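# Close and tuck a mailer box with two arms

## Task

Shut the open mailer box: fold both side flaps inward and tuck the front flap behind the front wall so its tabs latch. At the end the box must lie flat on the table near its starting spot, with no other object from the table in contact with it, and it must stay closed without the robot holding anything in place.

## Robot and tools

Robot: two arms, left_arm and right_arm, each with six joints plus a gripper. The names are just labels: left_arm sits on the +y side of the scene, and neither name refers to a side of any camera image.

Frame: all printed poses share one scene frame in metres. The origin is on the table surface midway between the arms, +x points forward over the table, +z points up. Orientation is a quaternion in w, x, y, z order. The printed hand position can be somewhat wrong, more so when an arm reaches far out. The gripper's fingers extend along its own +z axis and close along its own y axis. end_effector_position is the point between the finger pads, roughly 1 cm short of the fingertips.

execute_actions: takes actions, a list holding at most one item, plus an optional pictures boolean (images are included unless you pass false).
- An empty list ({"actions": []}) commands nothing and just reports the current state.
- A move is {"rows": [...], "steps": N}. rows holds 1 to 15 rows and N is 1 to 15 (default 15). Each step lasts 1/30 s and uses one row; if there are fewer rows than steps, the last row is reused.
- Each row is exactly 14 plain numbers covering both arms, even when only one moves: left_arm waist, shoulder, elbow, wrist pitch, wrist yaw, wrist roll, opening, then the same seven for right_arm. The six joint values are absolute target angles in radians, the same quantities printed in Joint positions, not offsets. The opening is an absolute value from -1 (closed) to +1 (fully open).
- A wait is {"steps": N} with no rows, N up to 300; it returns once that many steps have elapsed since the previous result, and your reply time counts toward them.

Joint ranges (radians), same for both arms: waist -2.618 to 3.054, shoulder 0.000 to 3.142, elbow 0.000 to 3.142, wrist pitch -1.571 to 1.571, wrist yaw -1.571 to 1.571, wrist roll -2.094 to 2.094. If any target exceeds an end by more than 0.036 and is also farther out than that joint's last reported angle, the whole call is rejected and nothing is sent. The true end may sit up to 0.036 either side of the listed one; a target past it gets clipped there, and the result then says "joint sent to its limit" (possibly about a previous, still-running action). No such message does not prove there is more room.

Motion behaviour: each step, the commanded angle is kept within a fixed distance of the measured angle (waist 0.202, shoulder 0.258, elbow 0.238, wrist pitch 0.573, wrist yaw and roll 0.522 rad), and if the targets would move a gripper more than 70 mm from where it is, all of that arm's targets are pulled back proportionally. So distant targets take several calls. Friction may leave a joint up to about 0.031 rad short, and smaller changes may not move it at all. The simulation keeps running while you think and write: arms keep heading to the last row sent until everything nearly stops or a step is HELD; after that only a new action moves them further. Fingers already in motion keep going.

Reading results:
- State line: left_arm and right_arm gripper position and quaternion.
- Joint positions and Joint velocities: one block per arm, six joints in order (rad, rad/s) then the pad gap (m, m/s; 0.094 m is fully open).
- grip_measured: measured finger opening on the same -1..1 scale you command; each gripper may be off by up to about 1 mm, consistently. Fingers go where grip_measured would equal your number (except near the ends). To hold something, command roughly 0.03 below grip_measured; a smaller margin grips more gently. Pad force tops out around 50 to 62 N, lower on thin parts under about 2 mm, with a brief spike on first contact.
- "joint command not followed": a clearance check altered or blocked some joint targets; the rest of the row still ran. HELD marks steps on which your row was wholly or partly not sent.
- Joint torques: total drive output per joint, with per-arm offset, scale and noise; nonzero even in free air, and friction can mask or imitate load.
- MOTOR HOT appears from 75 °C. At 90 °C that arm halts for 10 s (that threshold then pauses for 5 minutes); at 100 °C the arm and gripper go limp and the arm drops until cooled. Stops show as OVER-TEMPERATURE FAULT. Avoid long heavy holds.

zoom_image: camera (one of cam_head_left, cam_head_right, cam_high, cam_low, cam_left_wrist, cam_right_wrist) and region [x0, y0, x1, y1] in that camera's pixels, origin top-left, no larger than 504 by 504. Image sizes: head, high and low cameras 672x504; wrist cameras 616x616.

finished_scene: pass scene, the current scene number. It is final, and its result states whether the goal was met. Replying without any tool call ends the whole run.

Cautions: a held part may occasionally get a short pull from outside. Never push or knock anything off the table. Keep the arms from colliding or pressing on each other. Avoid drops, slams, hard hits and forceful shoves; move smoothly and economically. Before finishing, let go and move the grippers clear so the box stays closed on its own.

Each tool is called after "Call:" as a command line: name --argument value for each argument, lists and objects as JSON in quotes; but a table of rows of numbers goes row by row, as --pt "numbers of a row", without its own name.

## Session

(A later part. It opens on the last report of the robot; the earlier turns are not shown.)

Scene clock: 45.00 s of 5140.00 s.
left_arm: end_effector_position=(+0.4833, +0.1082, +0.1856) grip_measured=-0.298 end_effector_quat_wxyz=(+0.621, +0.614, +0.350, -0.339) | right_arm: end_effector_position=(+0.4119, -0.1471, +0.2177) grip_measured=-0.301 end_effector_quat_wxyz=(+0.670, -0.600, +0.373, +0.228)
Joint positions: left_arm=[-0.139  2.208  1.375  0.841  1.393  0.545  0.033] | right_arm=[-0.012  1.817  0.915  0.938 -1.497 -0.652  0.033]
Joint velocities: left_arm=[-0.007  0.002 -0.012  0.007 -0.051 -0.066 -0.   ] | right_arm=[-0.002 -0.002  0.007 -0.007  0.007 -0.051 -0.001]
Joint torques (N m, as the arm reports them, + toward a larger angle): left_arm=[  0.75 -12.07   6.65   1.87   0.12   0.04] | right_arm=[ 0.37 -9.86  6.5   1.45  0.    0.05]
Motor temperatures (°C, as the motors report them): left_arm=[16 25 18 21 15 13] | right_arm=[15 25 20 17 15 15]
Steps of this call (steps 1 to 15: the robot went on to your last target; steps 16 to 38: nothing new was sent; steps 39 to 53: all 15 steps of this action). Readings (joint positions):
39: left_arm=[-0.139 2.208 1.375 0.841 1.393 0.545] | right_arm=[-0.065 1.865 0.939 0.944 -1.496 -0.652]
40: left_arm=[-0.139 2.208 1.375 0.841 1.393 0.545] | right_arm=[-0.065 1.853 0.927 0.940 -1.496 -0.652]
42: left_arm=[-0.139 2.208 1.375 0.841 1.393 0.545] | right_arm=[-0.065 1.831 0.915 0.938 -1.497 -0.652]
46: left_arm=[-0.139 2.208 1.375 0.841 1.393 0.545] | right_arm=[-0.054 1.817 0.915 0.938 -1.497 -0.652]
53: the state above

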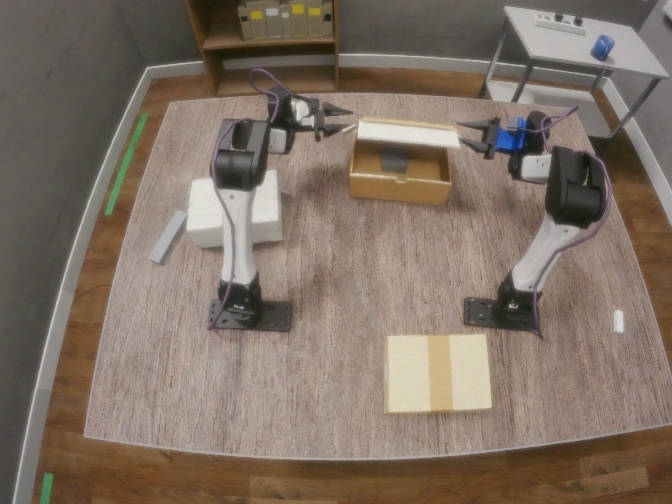

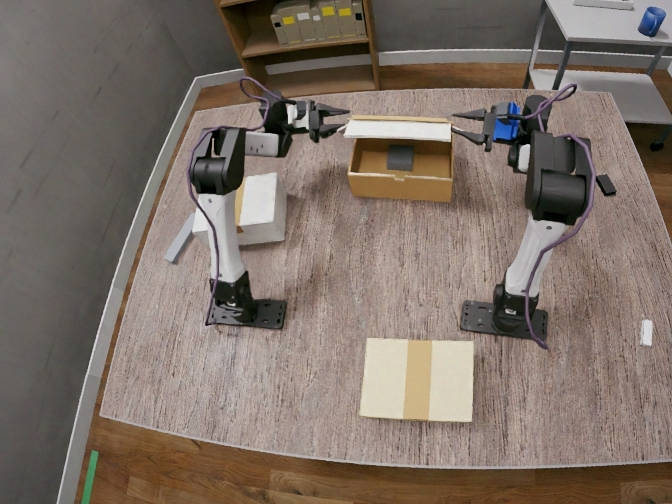

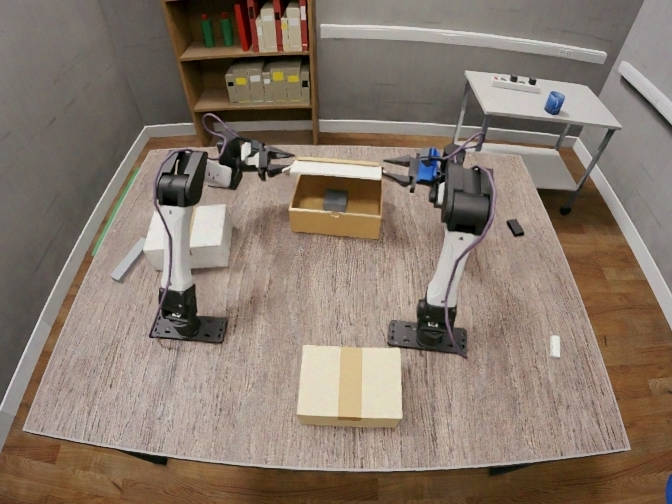

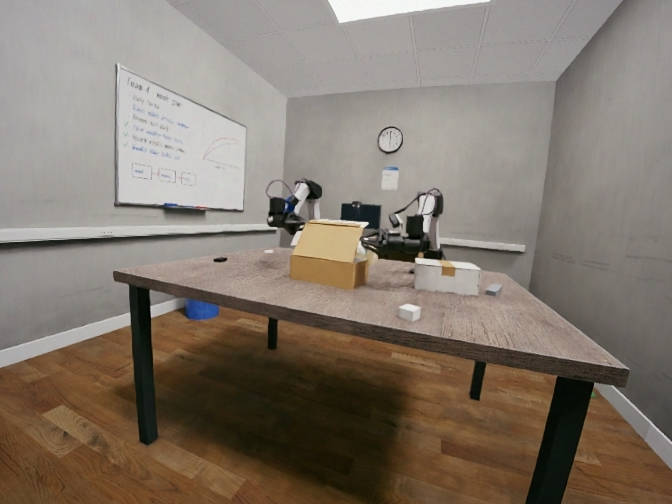

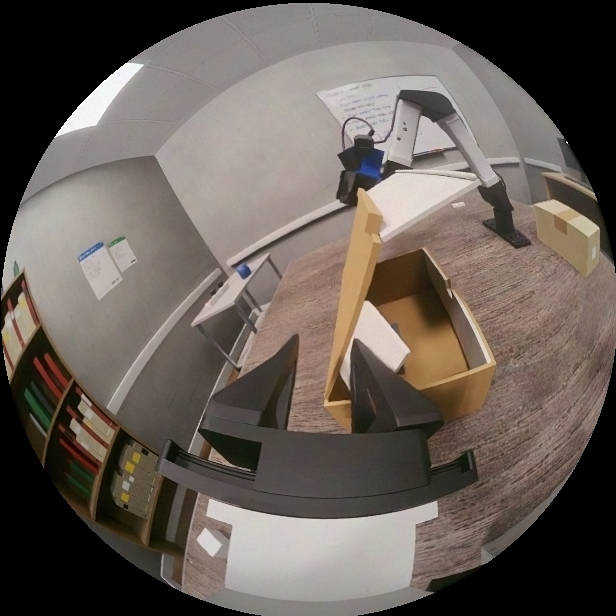

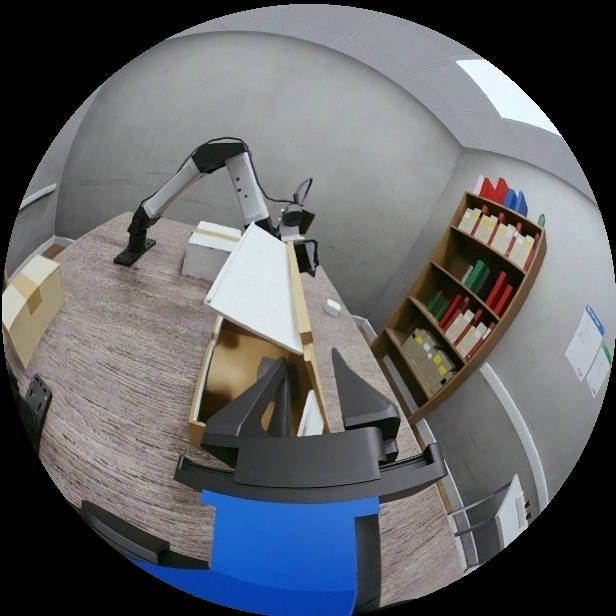

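Call:
execute_actions --actions '[{"rows":[[-0.135,2.21,1.36,0.85,1.4,0.55,-0.3,-0.01,1.87,0.96,0.93,-1.5,-0.62,-0.3],[-0.135,2.21,1.36,0.85,1.4,0.55,-0.3,-0.01,1.87,0.96,0.93,-1.5,-0.62,-0.3],[-0.135,2.21,1.36,0.85,1.4,0.55,-0.3,-0.01,1.9,0.98,0.93,-1.5,-0.62,-0.3],[-0.135,2.21,1.36,0.85,1.4,0.55,-0.3,-0.01,1.9,0.98,0.93,-1.5,-0.62,-0.3],[-0.135,2.21,1.36,0.85,1.4,0.55,-0.3,0.01,1.91,0.995,0.93,-1.5,-0.62,-0.3],[-0.135,2.21,1.36,0.85,1.4,0.55,-0.3,0.02,1.91,0.995,0.93,-1.5,-0.62,-0.3],[-0.135,2.21,1.36,0.85,1.4,0.55,-0.3,0.035,1.91,0.995,0.93,-1.5,-0.62,-0.3],[-0.135,2.21,1.36,0.85,1.4,0.55,-0.3,0.055,1.91,0.995,0.93,-1.5,-0.62,-0.3]],"steps":15}]'

Scene clock: 46.40 s of 5140.00 s.
left_arm: end_effector_position=(+0.4833, +0.1082, +0.1856) grip_measured=-0.298 end_effector_quat_wxyz=(+0.621, +0.614, +0.350, -0.339) | right_arm: end_effector_position=(+0.4207, -0.1222, +0.2043) grip_measured=-0.301 end_effector_quat_wxyz=(+0.655, -0.604, +0.367, +0.267)
Joint positions: left_arm=[-0.139  2.208  1.375  0.842  1.393  0.545  0.033] | right_arm=[ 0.056  1.902  0.976  0.934 -1.5   -0.629  0.033]
Joint velocities: left_arm=[ 0.007 -0.012 -0.007  0.051  0.022  0.022 -0.001] | right_arm=[-0.007 -0.002 -0.022 -0.022 -0.051  0.022 -0.   ]
Joint torques (N m, as the arm reports them, + toward a larger angle): left_arm=[  0.79 -12.06   6.72   1.88   0.12   0.04] | right_arm=[ 0.3  -9.03  9.88  1.49  0.    0.23]
Motor temperatures (°C, as the motors report them): left_arm=[16 26 18 21 15 13] | right_arm=[15 25 20 17 15 15]
Steps of this call (steps 1 to 15: the robot went on to your last target; steps 16 to 27: nothing new was sent; steps 28 to 42: all 15 steps of this action). Readings (joint positions):
28: left_arm=[-0.139 2.208 1.375 0.841 1.393 0.545] | right_arm=[-0.012 1.821 0.919 0.938 -1.499 -0.649]
29: left_arm=[-0.139 2.208 1.375 0.841 1.393 0.545] | right_arm=[-0.012 1.831 0.930 0.938 -1.500 -0.645]
31: left_arm=[-0.139 2.208 1.375 0.841 1.393 0.545] | right_arm=[-0.012 1.860 0.955 0.938 -1.500 -0.639]
35: left_arm=[-0.139 2.208 1.375 0.841 1.393 0.545] | right_arm=[0.008 1.899 0.976 0.936 -1.500 -0.632]
42: the state above

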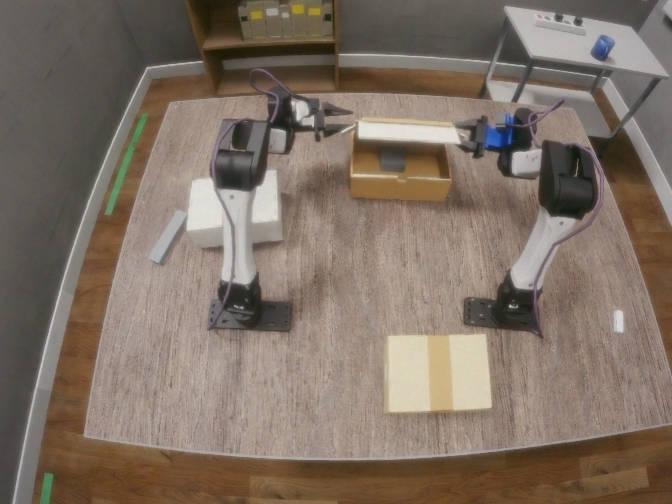

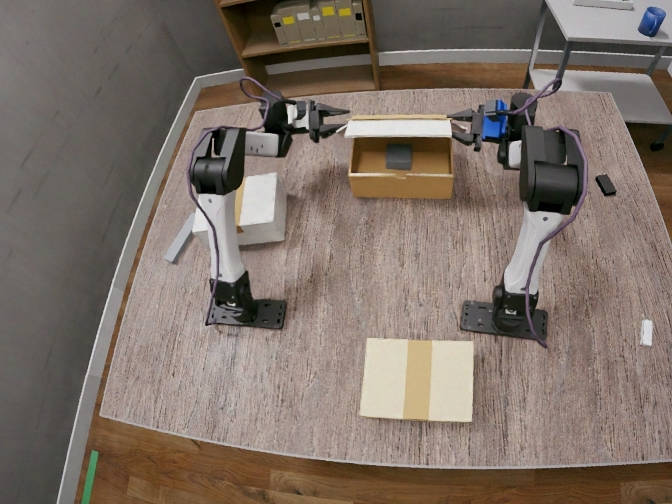

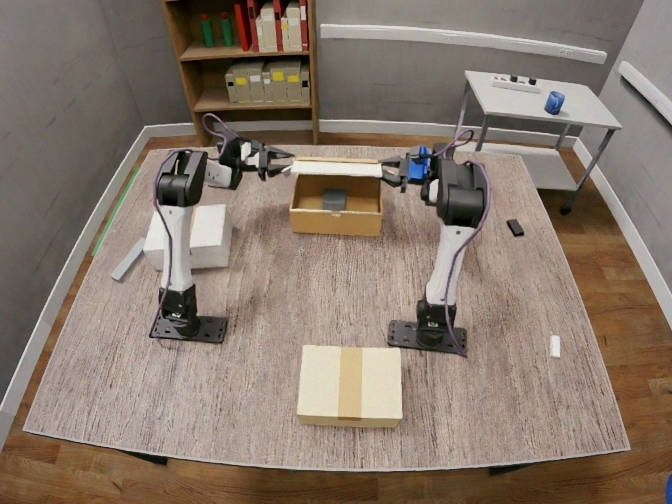

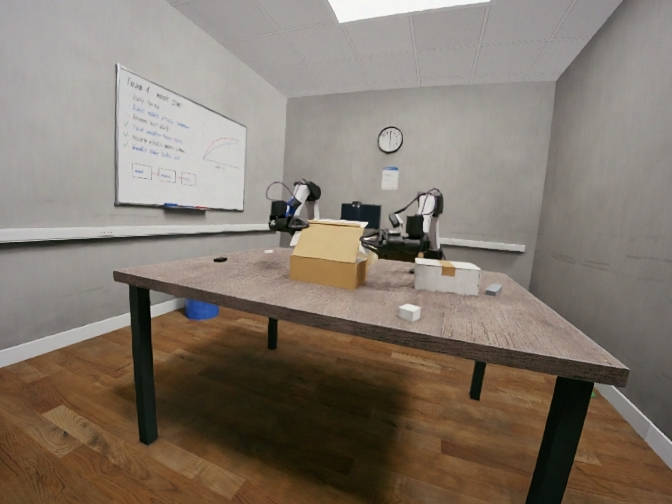

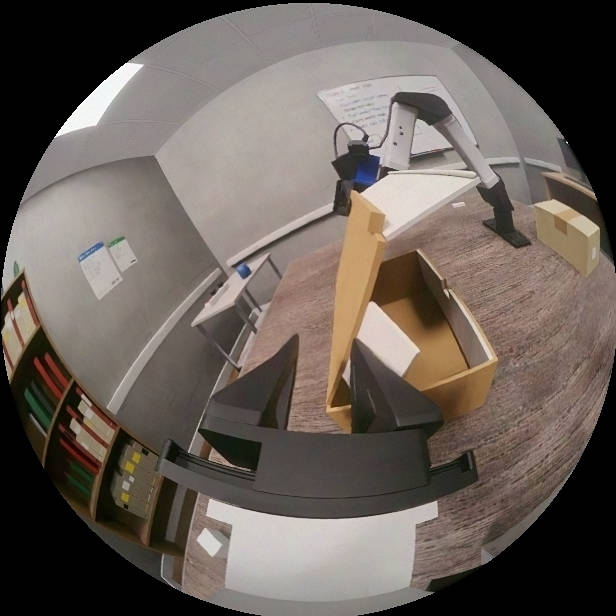

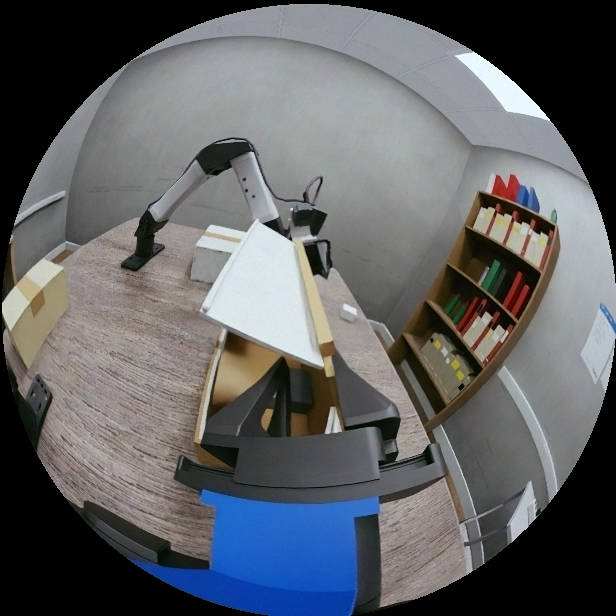

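Call:
execute_actions --actions '[{"rows":[[-0.135,2.21,1.36,0.85,1.4,0.55,-0.3,0.06,1.9,1.04,0.9,-1.5,-0.62,-0.4],[-0.135,2.21,1.36,0.85,1.4,0.55,-0.3,0.06,1.9,1.04,0.9,-1.5,-0.62,-0.45],[-0.135,2.21,1.36,0.85,1.4,0.55,-0.3,0.06,1.9,1.04,0.9,-1.5,-0.62,-0.52],[-0.135,2.21,1.36,0.85,1.4,0.55,-0.3,0.06,1.9,1.04,0.9,-1.5,-0.62,-0.6],[-0.135,2.21,1.36,0.85,1.4,0.55,-0.3,0.06,1.9,1.04,0.9,-1.5,-0.62,-0.68],[-0.135,2.21,1.36,0.85,1.4,0.55,-0.3,0.06,1.9,1.04,0.9,-1.5,-0.62,-0.76],[-0.135,2.21,1.36,0.85,1.4,0.55,-0.3,0.06,1.9,1.04,0.9,-1.5,-0.62,-0.82],[-0.135,2.21,1.36,0.85,1.4,0.55,-0.3,0.06,1.9,1.04,0.9,-1.5,-0.62,-0.88]],"steps":15}]'

Scene clock: 49.97 s of 5140.00 s.
left_arm: end_effector_position=(+0.4833, +0.1082, +0.1856) grip_measured=-0.299 end_effector_quat_wxyz=(+0.621, +0.614, +0.350, -0.339) | right_arm: end_effector_position=(+0.4279, -0.1228, +0.2151) grip_measured=-0.847 end_effector_quat_wxyz=(+0.656, -0.606, +0.364, +0.266)
Joint positions: left_arm=[-0.139  2.208  1.375  0.842  1.393  0.545  0.033] | right_arm=[ 0.056  1.902  1.026  0.899 -1.503 -0.622  0.007]
Joint velocities: left_arm=[-0.007  0.002 -0.017 -0.051  0.007 -0.037  0.001] | right_arm=[ 0.007 -0.012 -0.007  0.022  0.066 -0.007 -0.001]
Joint torques (N m, as the arm reports them, + toward a larger angle): left_arm=[  0.68 -12.07   6.65   1.86   0.12   0.04] | right_arm=[  0.52 -10.09   9.6    1.53   0.04   0.16]
Motor temperatures (°C, as the motors report them): left_arm=[16 27 18 21 15 13] | right_arm=[15 25 21 17 15 15]
Steps of this call (steps 1 to 15: the robot went on to your last target; steps 16 to 90: nothing new was sent; then 0.07 s passed at rest; steps 91 to 105: all 15 steps of this action). Readings (joint positions):
91: left_arm=[-0.139 2.208 1.375 0.842 1.393 0.545] | right_arm=[0.056 1.902 0.983 0.928 -1.502 -0.628]
92: left_arm=[-0.139 2.208 1.375 0.842 1.393 0.545] | right_arm=[0.056 1.902 0.996 0.920 -1.502 -0.628]
94: left_arm=[-0.139 2.208 1.375 0.842 1.393 0.545] | right_arm=[0.056 1.902 1.018 0.917 -1.502 -0.628]
98: left_arm=[-0.139 2.208 1.375 0.842 1.393 0.545] | right_arm=[0.056 1.902 1.026 0.911 -1.500 -0.626]
105: the state above

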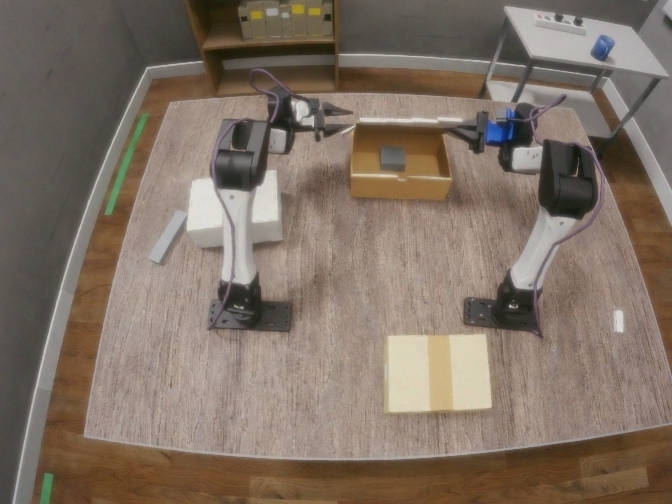

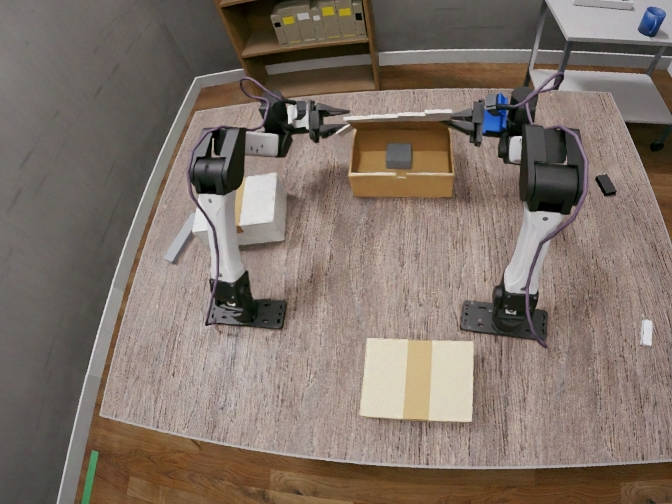

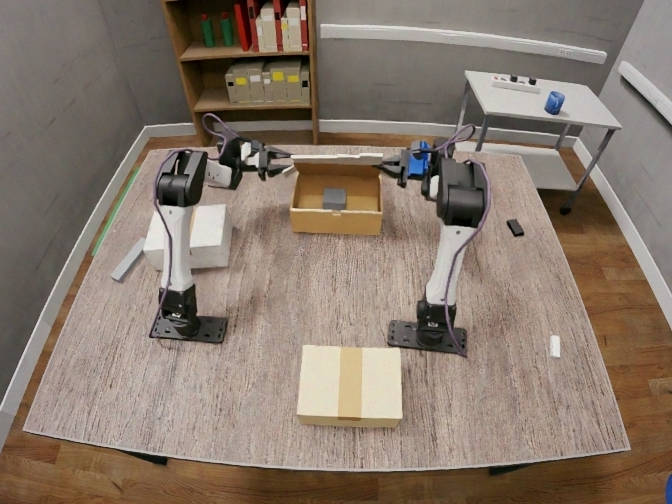

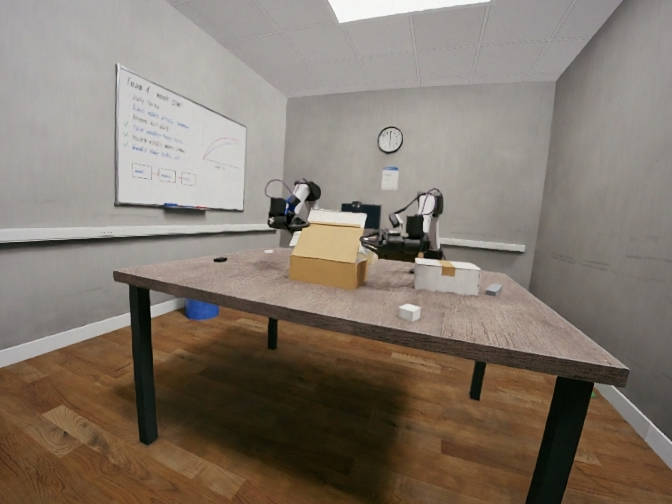

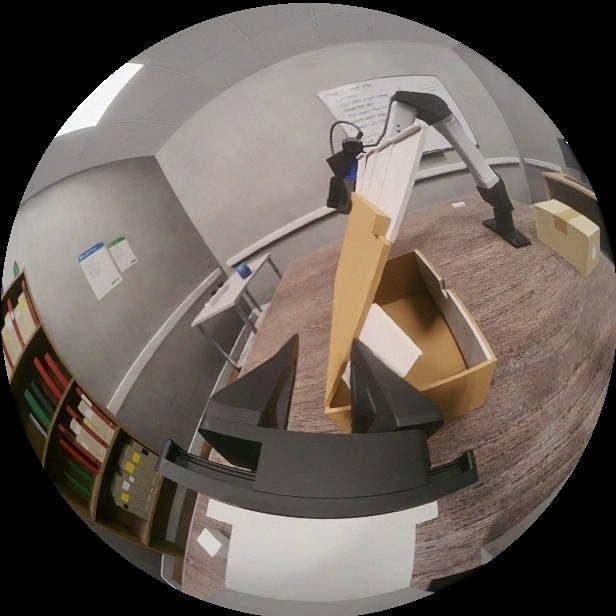

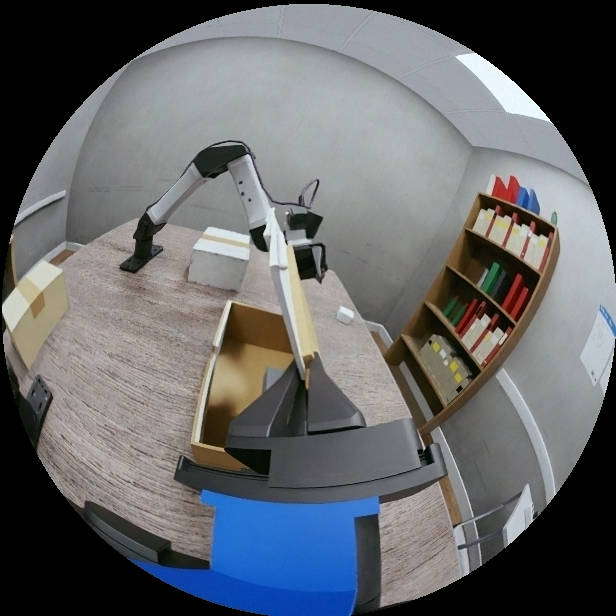

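Call:
execute_actions --actions '[{"rows":[[-0.135,2.21,1.36,0.85,1.4,0.65,-0.2,0.06,1.9,1.04,0.9,-1.5,-0.62,-0.88],[-0.135,2.21,1.36,0.85,1.4,0.65,-0.1,0.06,1.9,1.04,0.9,-1.5,-0.62,-0.88],[-0.135,2.21,1.36,0.85,1.4,0.65,0,0.06,1.9,1.04,0.9,-1.5,-0.62,-0.88],[-0.135,2.21,1.36,0.85,1.4,0.65,0.1,0.06,1.9,1.04,0.9,-1.5,-0.62,-0.88],[-0.135,2.21,1.36,0.85,1.4,0.65,0.2,0.06,1.9,1.04,0.9,-1.5,-0.62,-0.88],[-0.135,2.21,1.36,0.85,1.4,0.65,0.3,0.06,1.9,1.04,0.9,-1.5,-0.62,-0.88],[-0.135,2.21,1.36,0.85,1.4,0.65,0.4,0.06,1.9,1.04,0.9,-1.5,-0.62,-0.88],[-0.15,2.21,1.36,0.85,1.4,0.65,0.5,0.06,1.9,1.04,0.9,-1.5,-0.62,-0.88],[-0.16,2.21,1.36,0.85,1.4,0.65,0.5,0.06,1.9,1.04,0.9,-1.5,-0.62,-0.88],[-0.175,2.21,1.36,0.85,1.4,0.65,0.5,0.06,1.9,1.04,0.9,-1.5,-0.62,-0.88]],"steps":15}]'

Scene clock: 51.60 s of 5140.00 s.
left_arm: end_effector_position=(+0.4858, +0.1079, +0.1881) grip_measured=+0.498 end_effector_quat_wxyz=(+0.644, +0.629, +0.318, -0.298) | right_arm: end_effector_position=(+0.4234, -0.1228, +0.2146) grip_measured=-0.847 end_effector_quat_wxyz=(+0.651, -0.610, +0.357, +0.276)
Joint positions: left_arm=[-0.14   2.208  1.375  0.865  1.377  0.639  0.07 ] | right_arm=[ 0.054  1.902  1.026  0.894 -1.531 -0.622  0.007]
Joint velocities: left_arm=[-0.007  0.007 -0.002 -0.037 -0.051  0.007 -0.   ] | right_arm=[ 0.002 -0.007 -0.002  0.022 -0.022 -0.022 -0.   ]
Joint torques (N m, as the arm reports them, + toward a larger angle): left_arm=[ -2.9  -12.06   6.56   1.6    0.26   0.08] | right_arm=[  0.61 -10.07   9.5    1.55   0.33   0.17]
Motor temperatures (°C, as the motors report them): left_arm=[16 28 18 22 15 13] | right_arm=[15 25 21 17 15 15]
Steps of this call (steps 1 to 15: the robot went on to your last target; steps 16 to 34: nothing new was sent; steps 35 to 49: all 15 steps of this action). Readings (joint positions):
35: left_arm=[-0.139 2.208 1.375 0.842 1.393 0.560] | right_arm=[0.056 1.902 1.026 0.899 -1.503 -0.622]
36: left_arm=[-0.139 2.208 1.375 0.844 1.393 0.577] | right_arm=[0.056 1.902 1.026 0.898 -1.504 -0.622]
38: left_arm=[-0.137 2.208 1.375 0.851 1.391 0.601] | right_arm=[0.056 1.902 1.026 0.895 -1.507 -0.622]
42: left_arm=[-0.132 2.208 1.375 0.859 1.385 0.626] | right_arm=[0.056 1.902 1.026 0.894 -1.519 -0.622]
49: the state above

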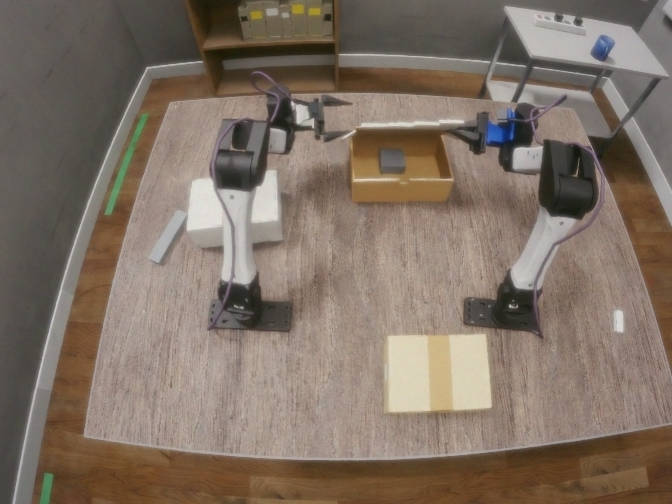

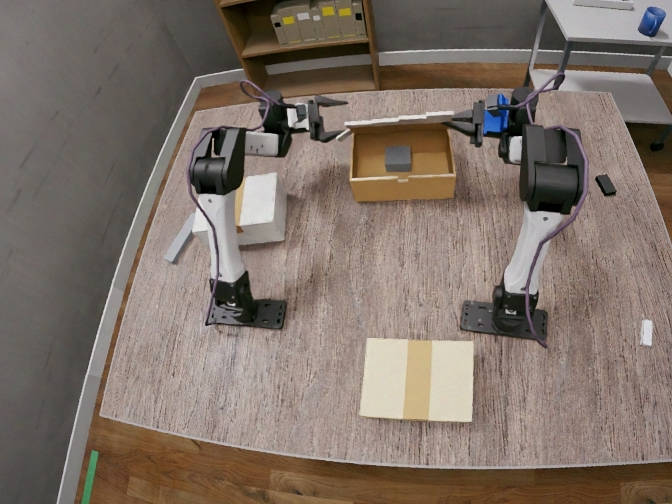

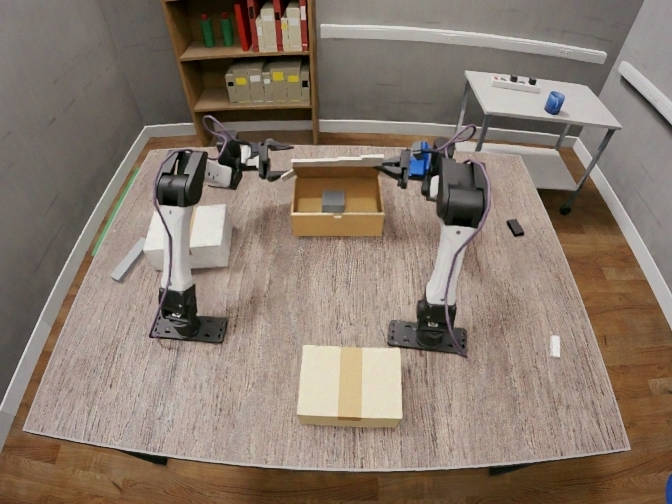

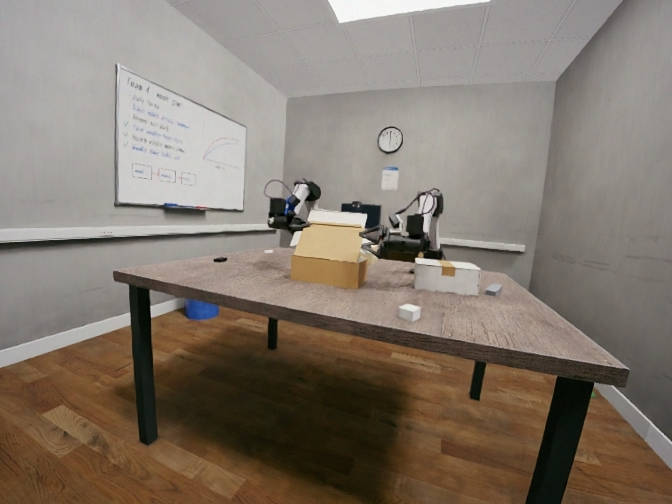

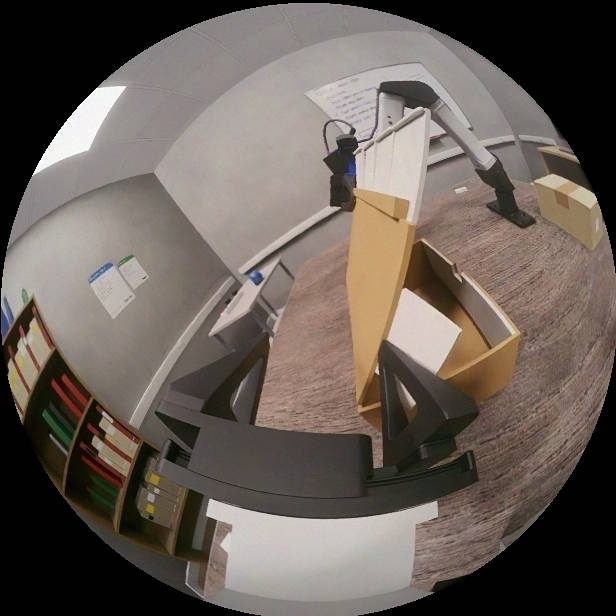

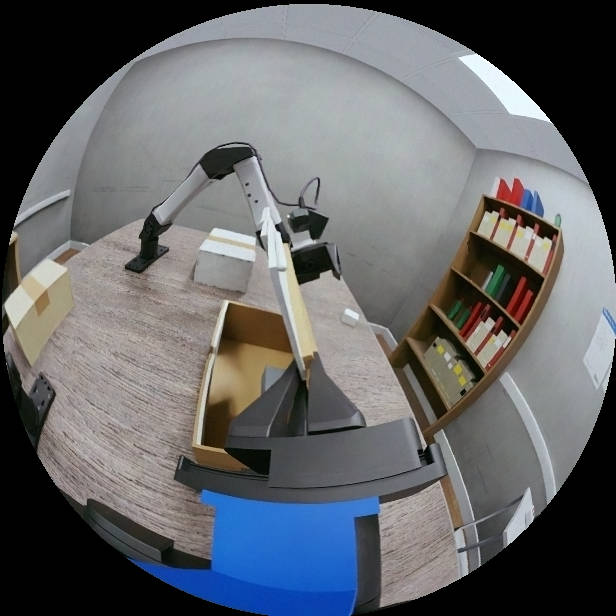

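Call:
execute_actions --actions '[{"rows":[[-0.095,2.21,1.36,0.85,1.4,0.65,0.5,0.06,1.9,1.04,0.9,-1.5,-0.62,-0.88],[-0.095,2.21,1.36,0.85,1.4,0.65,0.5,0.06,1.9,1.04,0.9,-1.5,-0.62,-0.88],[-0.095,2.21,1.36,0.85,1.4,0.65,0.5,0.06,1.9,1.04,0.9,-1.5,-0.62,-0.88],[-0.095,2.21,1.36,0.85,1.4,0.65,0.5,0.06,1.9,1.04,0.9,-1.5,-0.62,-0.88],[-0.095,2.21,1.36,0.85,1.4,0.65,0.5,0.06,1.9,1.04,0.9,-1.5,-0.62,-0.88],[-0.095,2.17,1.32,0.87,1.4,0.65,0.5,0.06,1.9,1.04,0.9,-1.5,-0.62,-0.88],[-0.095,2.17,1.32,0.87,1.4,0.65,0.55,0.06,1.9,1.04,0.9,-1.5,-0.62,-0.88],[-0.095,2.15,1.28,0.89,1.4,0.65,0.6,0.06,1.9,1.04,0.9,-1.5,-0.62,-0.88],[-0.095,2.15,1.28,0.89,1.4,0.65,0.65,0.06,1.9,1.04,0.9,-1.5,-0.62,-0.88],[-0.095,2.13,1.24,0.91,1.4,0.65,0.7,0.06,1.9,1.04,0.9,-1.5,-0.62,-0.88]],"steps":15}]'

Scene clock: 53.47 s of 5140.00 s.
left_arm: end_effector_position=(+0.4741, +0.1317, +0.1891) grip_measured=+0.698 end_effector_quat_wxyz=(+0.649, +0.623, +0.330, -0.285) | right_arm: end_effector_position=(+0.4239, -0.1223, +0.2146) grip_measured=-0.847 end_effector_quat_wxyz=(+0.652, -0.609, +0.358, +0.275)
Joint positions: left_arm=[-0.094  2.138  1.263  0.898  1.385  0.646  0.08 ] | right_arm=[ 0.056  1.902  1.026  0.894 -1.527 -0.622  0.007]
Joint velocities: left_arm=[-0.007 -0.007  0.012  0.051  0.051 -0.022 -0.001] | right_arm=[ 0.012  0.002 -0.002  0.022 -0.037  0.007  0.001]
Joint torques (N m, as the arm reports them, + toward a larger angle): left_arm=[  0.27 -12.15   5.81   1.77   0.18   0.02] | right_arm=[  0.56 -10.01   9.57   1.6    0.28   0.2 ]
Motor temperatures (°C, as the motors report them): left_arm=[16 28 18 21 15 13] | right_arm=[15 25 21 17 15 15]
Steps of this call (steps 1 to 15: the robot went on to your last target; steps 16 to 41: nothing new was sent; steps 42 to 56: all 15 steps of this action). Readings (joint positions):
42: left_arm=[-0.135 2.208 1.375 0.865 1.377 0.642] | right_arm=[0.054 1.902 1.026 0.894 -1.531 -0.622]
43: left_arm=[-0.129 2.208 1.375 0.865 1.380 0.642] | right_arm=[0.055 1.902 1.026 0.894 -1.531 -0.622]
45: left_arm=[-0.112 2.208 1.375 0.865 1.383 0.643] | right_arm=[0.056 1.902 1.026 0.894 -1.525 -0.622]
49: left_arm=[-0.094 2.187 1.339 0.867 1.385 0.644] | right_arm=[0.056 1.902 1.026 0.894 -1.520 -0.622]
56: the state above

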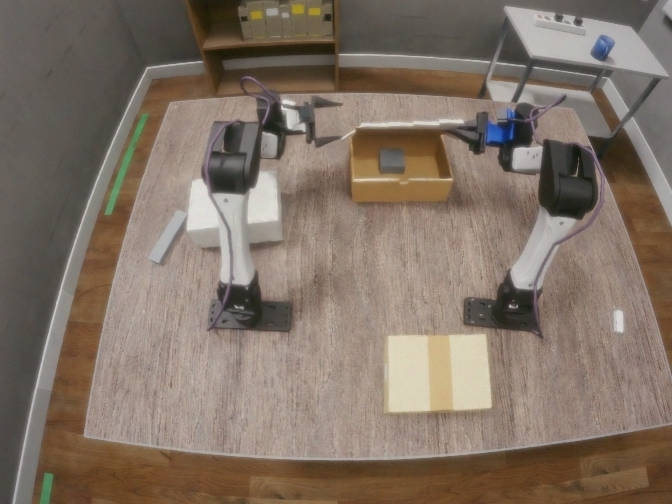

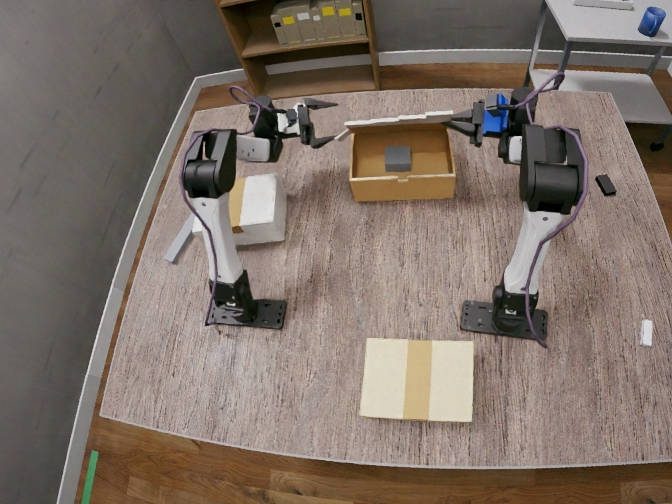

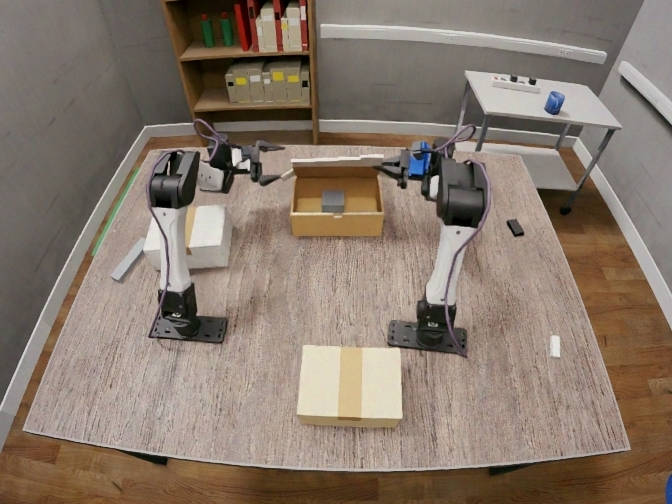

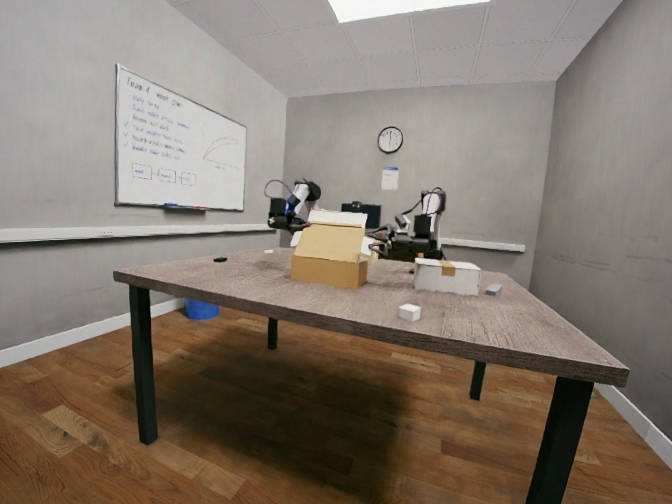

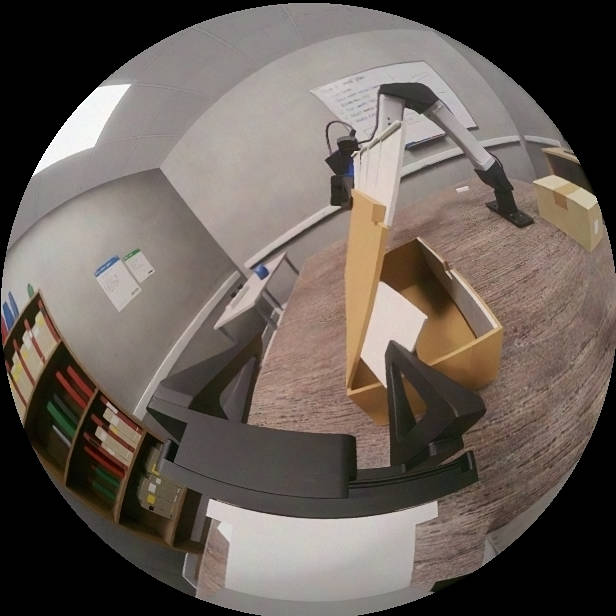

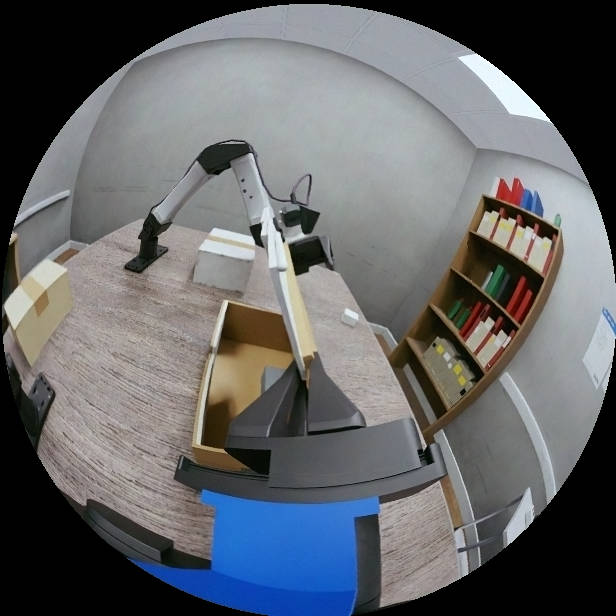

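Now inward via waist.

Call:
execute_actions --actions '[{"rows":[[-0.11,2.13,1.24,0.91,1.4,0.65,0.7,0.06,1.9,1.04,0.9,-1.5,-0.62,-0.88],[-0.12,2.13,1.24,0.91,1.4,0.65,0.7,0.06,1.9,1.04,0.9,-1.5,-0.62,-0.88],[-0.13,2.13,1.24,0.91,1.4,0.65,0.7,0.06,1.9,1.04,0.9,-1.5,-0.62,-0.88],[-0.14,2.13,1.24,0.91,1.4,0.65,0.7,0.06,1.9,1.04,0.9,-1.5,-0.62,-0.88],[-0.15,2.13,1.24,0.91,1.4,0.65,0.7,0.06,1.9,1.04,0.9,-1.5,-0.62,-0.88],[-0.16,2.13,1.24,0.91,1.4,0.65,0.7,0.06,1.9,1.04,0.9,-1.5,-0.62,-0.88],[-0.17,2.13,1.24,0.91,1.4,0.65,0.7,0.06,1.9,1.04,0.9,-1.5,-0.62,-0.88]],"steps":15}]'

Scene clock: 55.43 s of 5140.00 s.
left_arm: end_effector_position=(+0.4607, +0.1066, +0.1898) grip_measured=+0.698 end_effector_quat_wxyz=(+0.642, +0.634, +0.309, -0.301) | right_arm: end_effector_position=(+0.4231, -0.1222, +0.2146) grip_measured=-0.847 end_effector_quat_wxyz=(+0.651, -0.610, +0.357, +0.277)
Joint positions: left_arm=[-0.15   2.138  1.262  0.908  1.385  0.648  0.08 ] | right_arm=[ 0.056  1.902  1.026  0.894 -1.531 -0.622  0.007]
Joint velocities: left_arm=[-0.022 -0.022  0.007  0.066  0.007  0.037 -0.   ] | right_arm=[ 0.002 -0.007  0.017  0.007  0.007 -0.022  0.   ]
Joint torques (N m, as the arm reports them, + toward a larger angle): left_arm=[ -1.29 -12.14   5.89   1.78   0.2   -0.01] | right_arm=[  0.51 -10.09   9.82   1.55   0.3    0.18]
Motor temperatures (°C, as the motors report them): left_arm=[16 29 18 22 15 13] | right_arm=[15 26 21 17 15 15]
Steps of this call (steps 1 to 15: the robot went on to your last target; steps 16 to 44: nothing new was sent; steps 45 to 59: all 15 steps of this action). Readings (joint positions):
45: left_arm=[-0.094 2.138 1.262 0.905 1.385 0.646] | right_arm=[0.056 1.902 1.026 0.894 -1.527 -0.622]
46: left_arm=[-0.095 2.138 1.262 0.905 1.385 0.646] | right_arm=[0.056 1.902 1.026 0.894 -1.527 -0.622]
48: left_arm=[-0.101 2.138 1.262 0.906 1.385 0.646] | right_arm=[0.056 1.902 1.026 0.894 -1.528 -0.622]
52: left_arm=[-0.131 2.138 1.262 0.908 1.385 0.647] | right_arm=[0.056 1.902 1.026 0.894 -1.529 -0.622]
59: the state above

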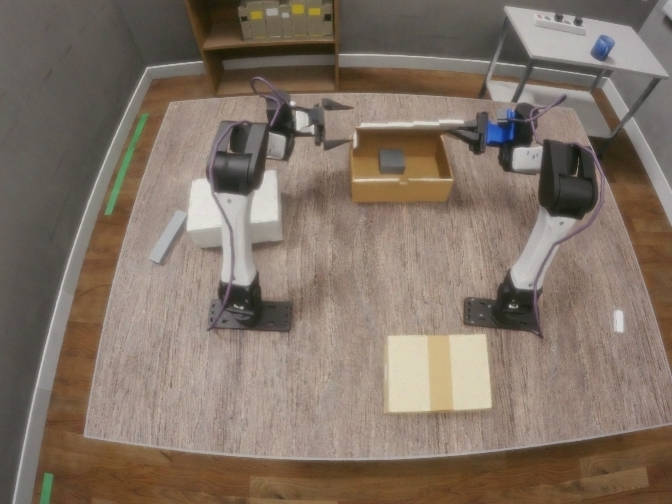

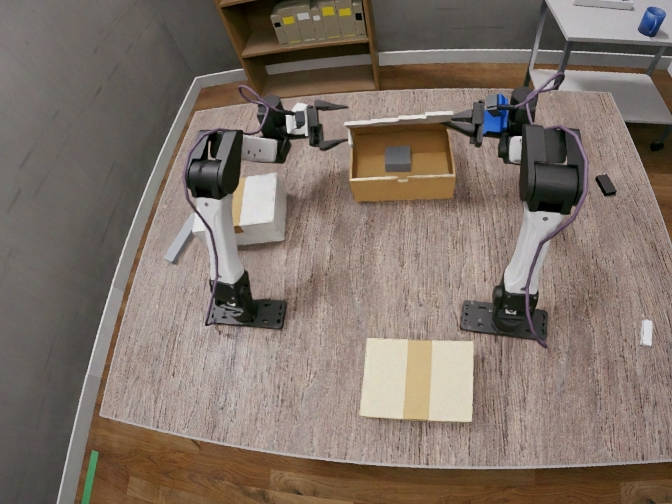

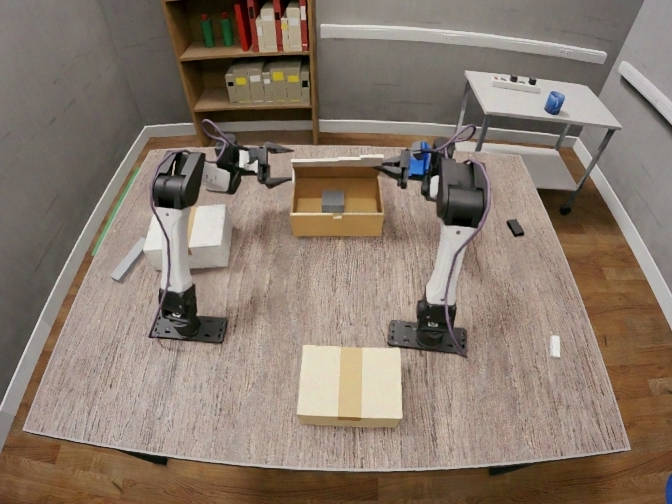

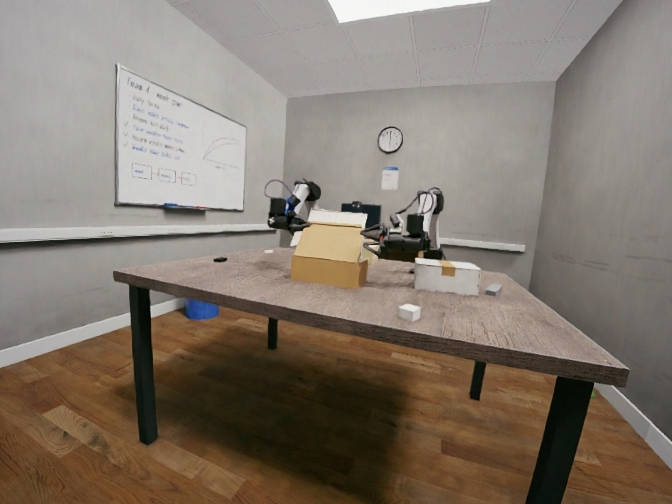

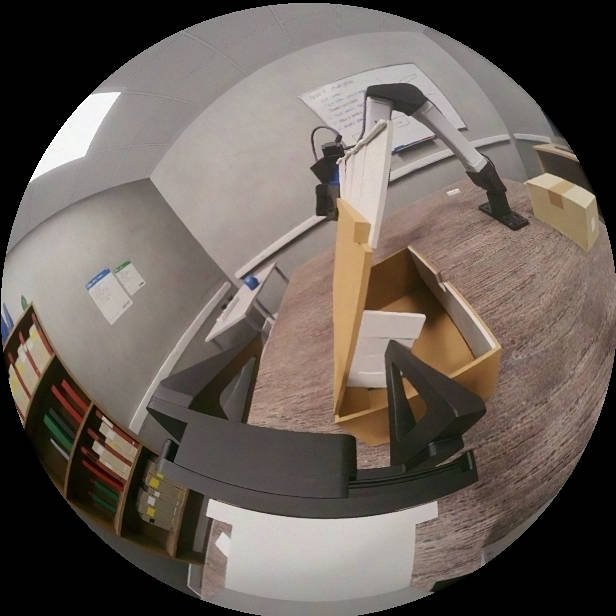

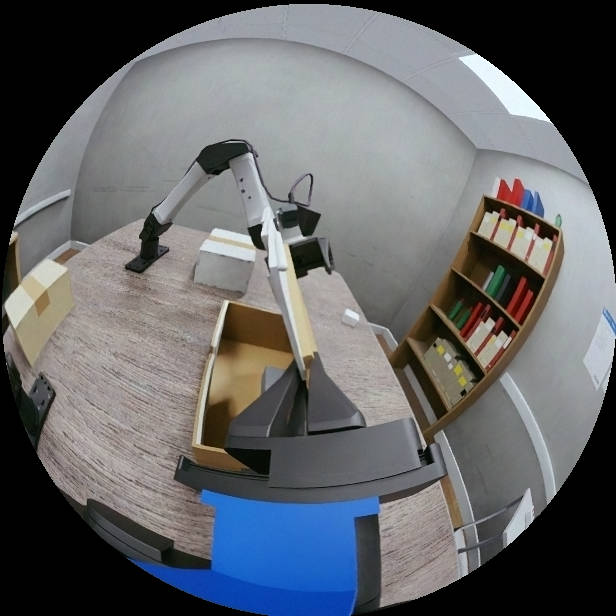

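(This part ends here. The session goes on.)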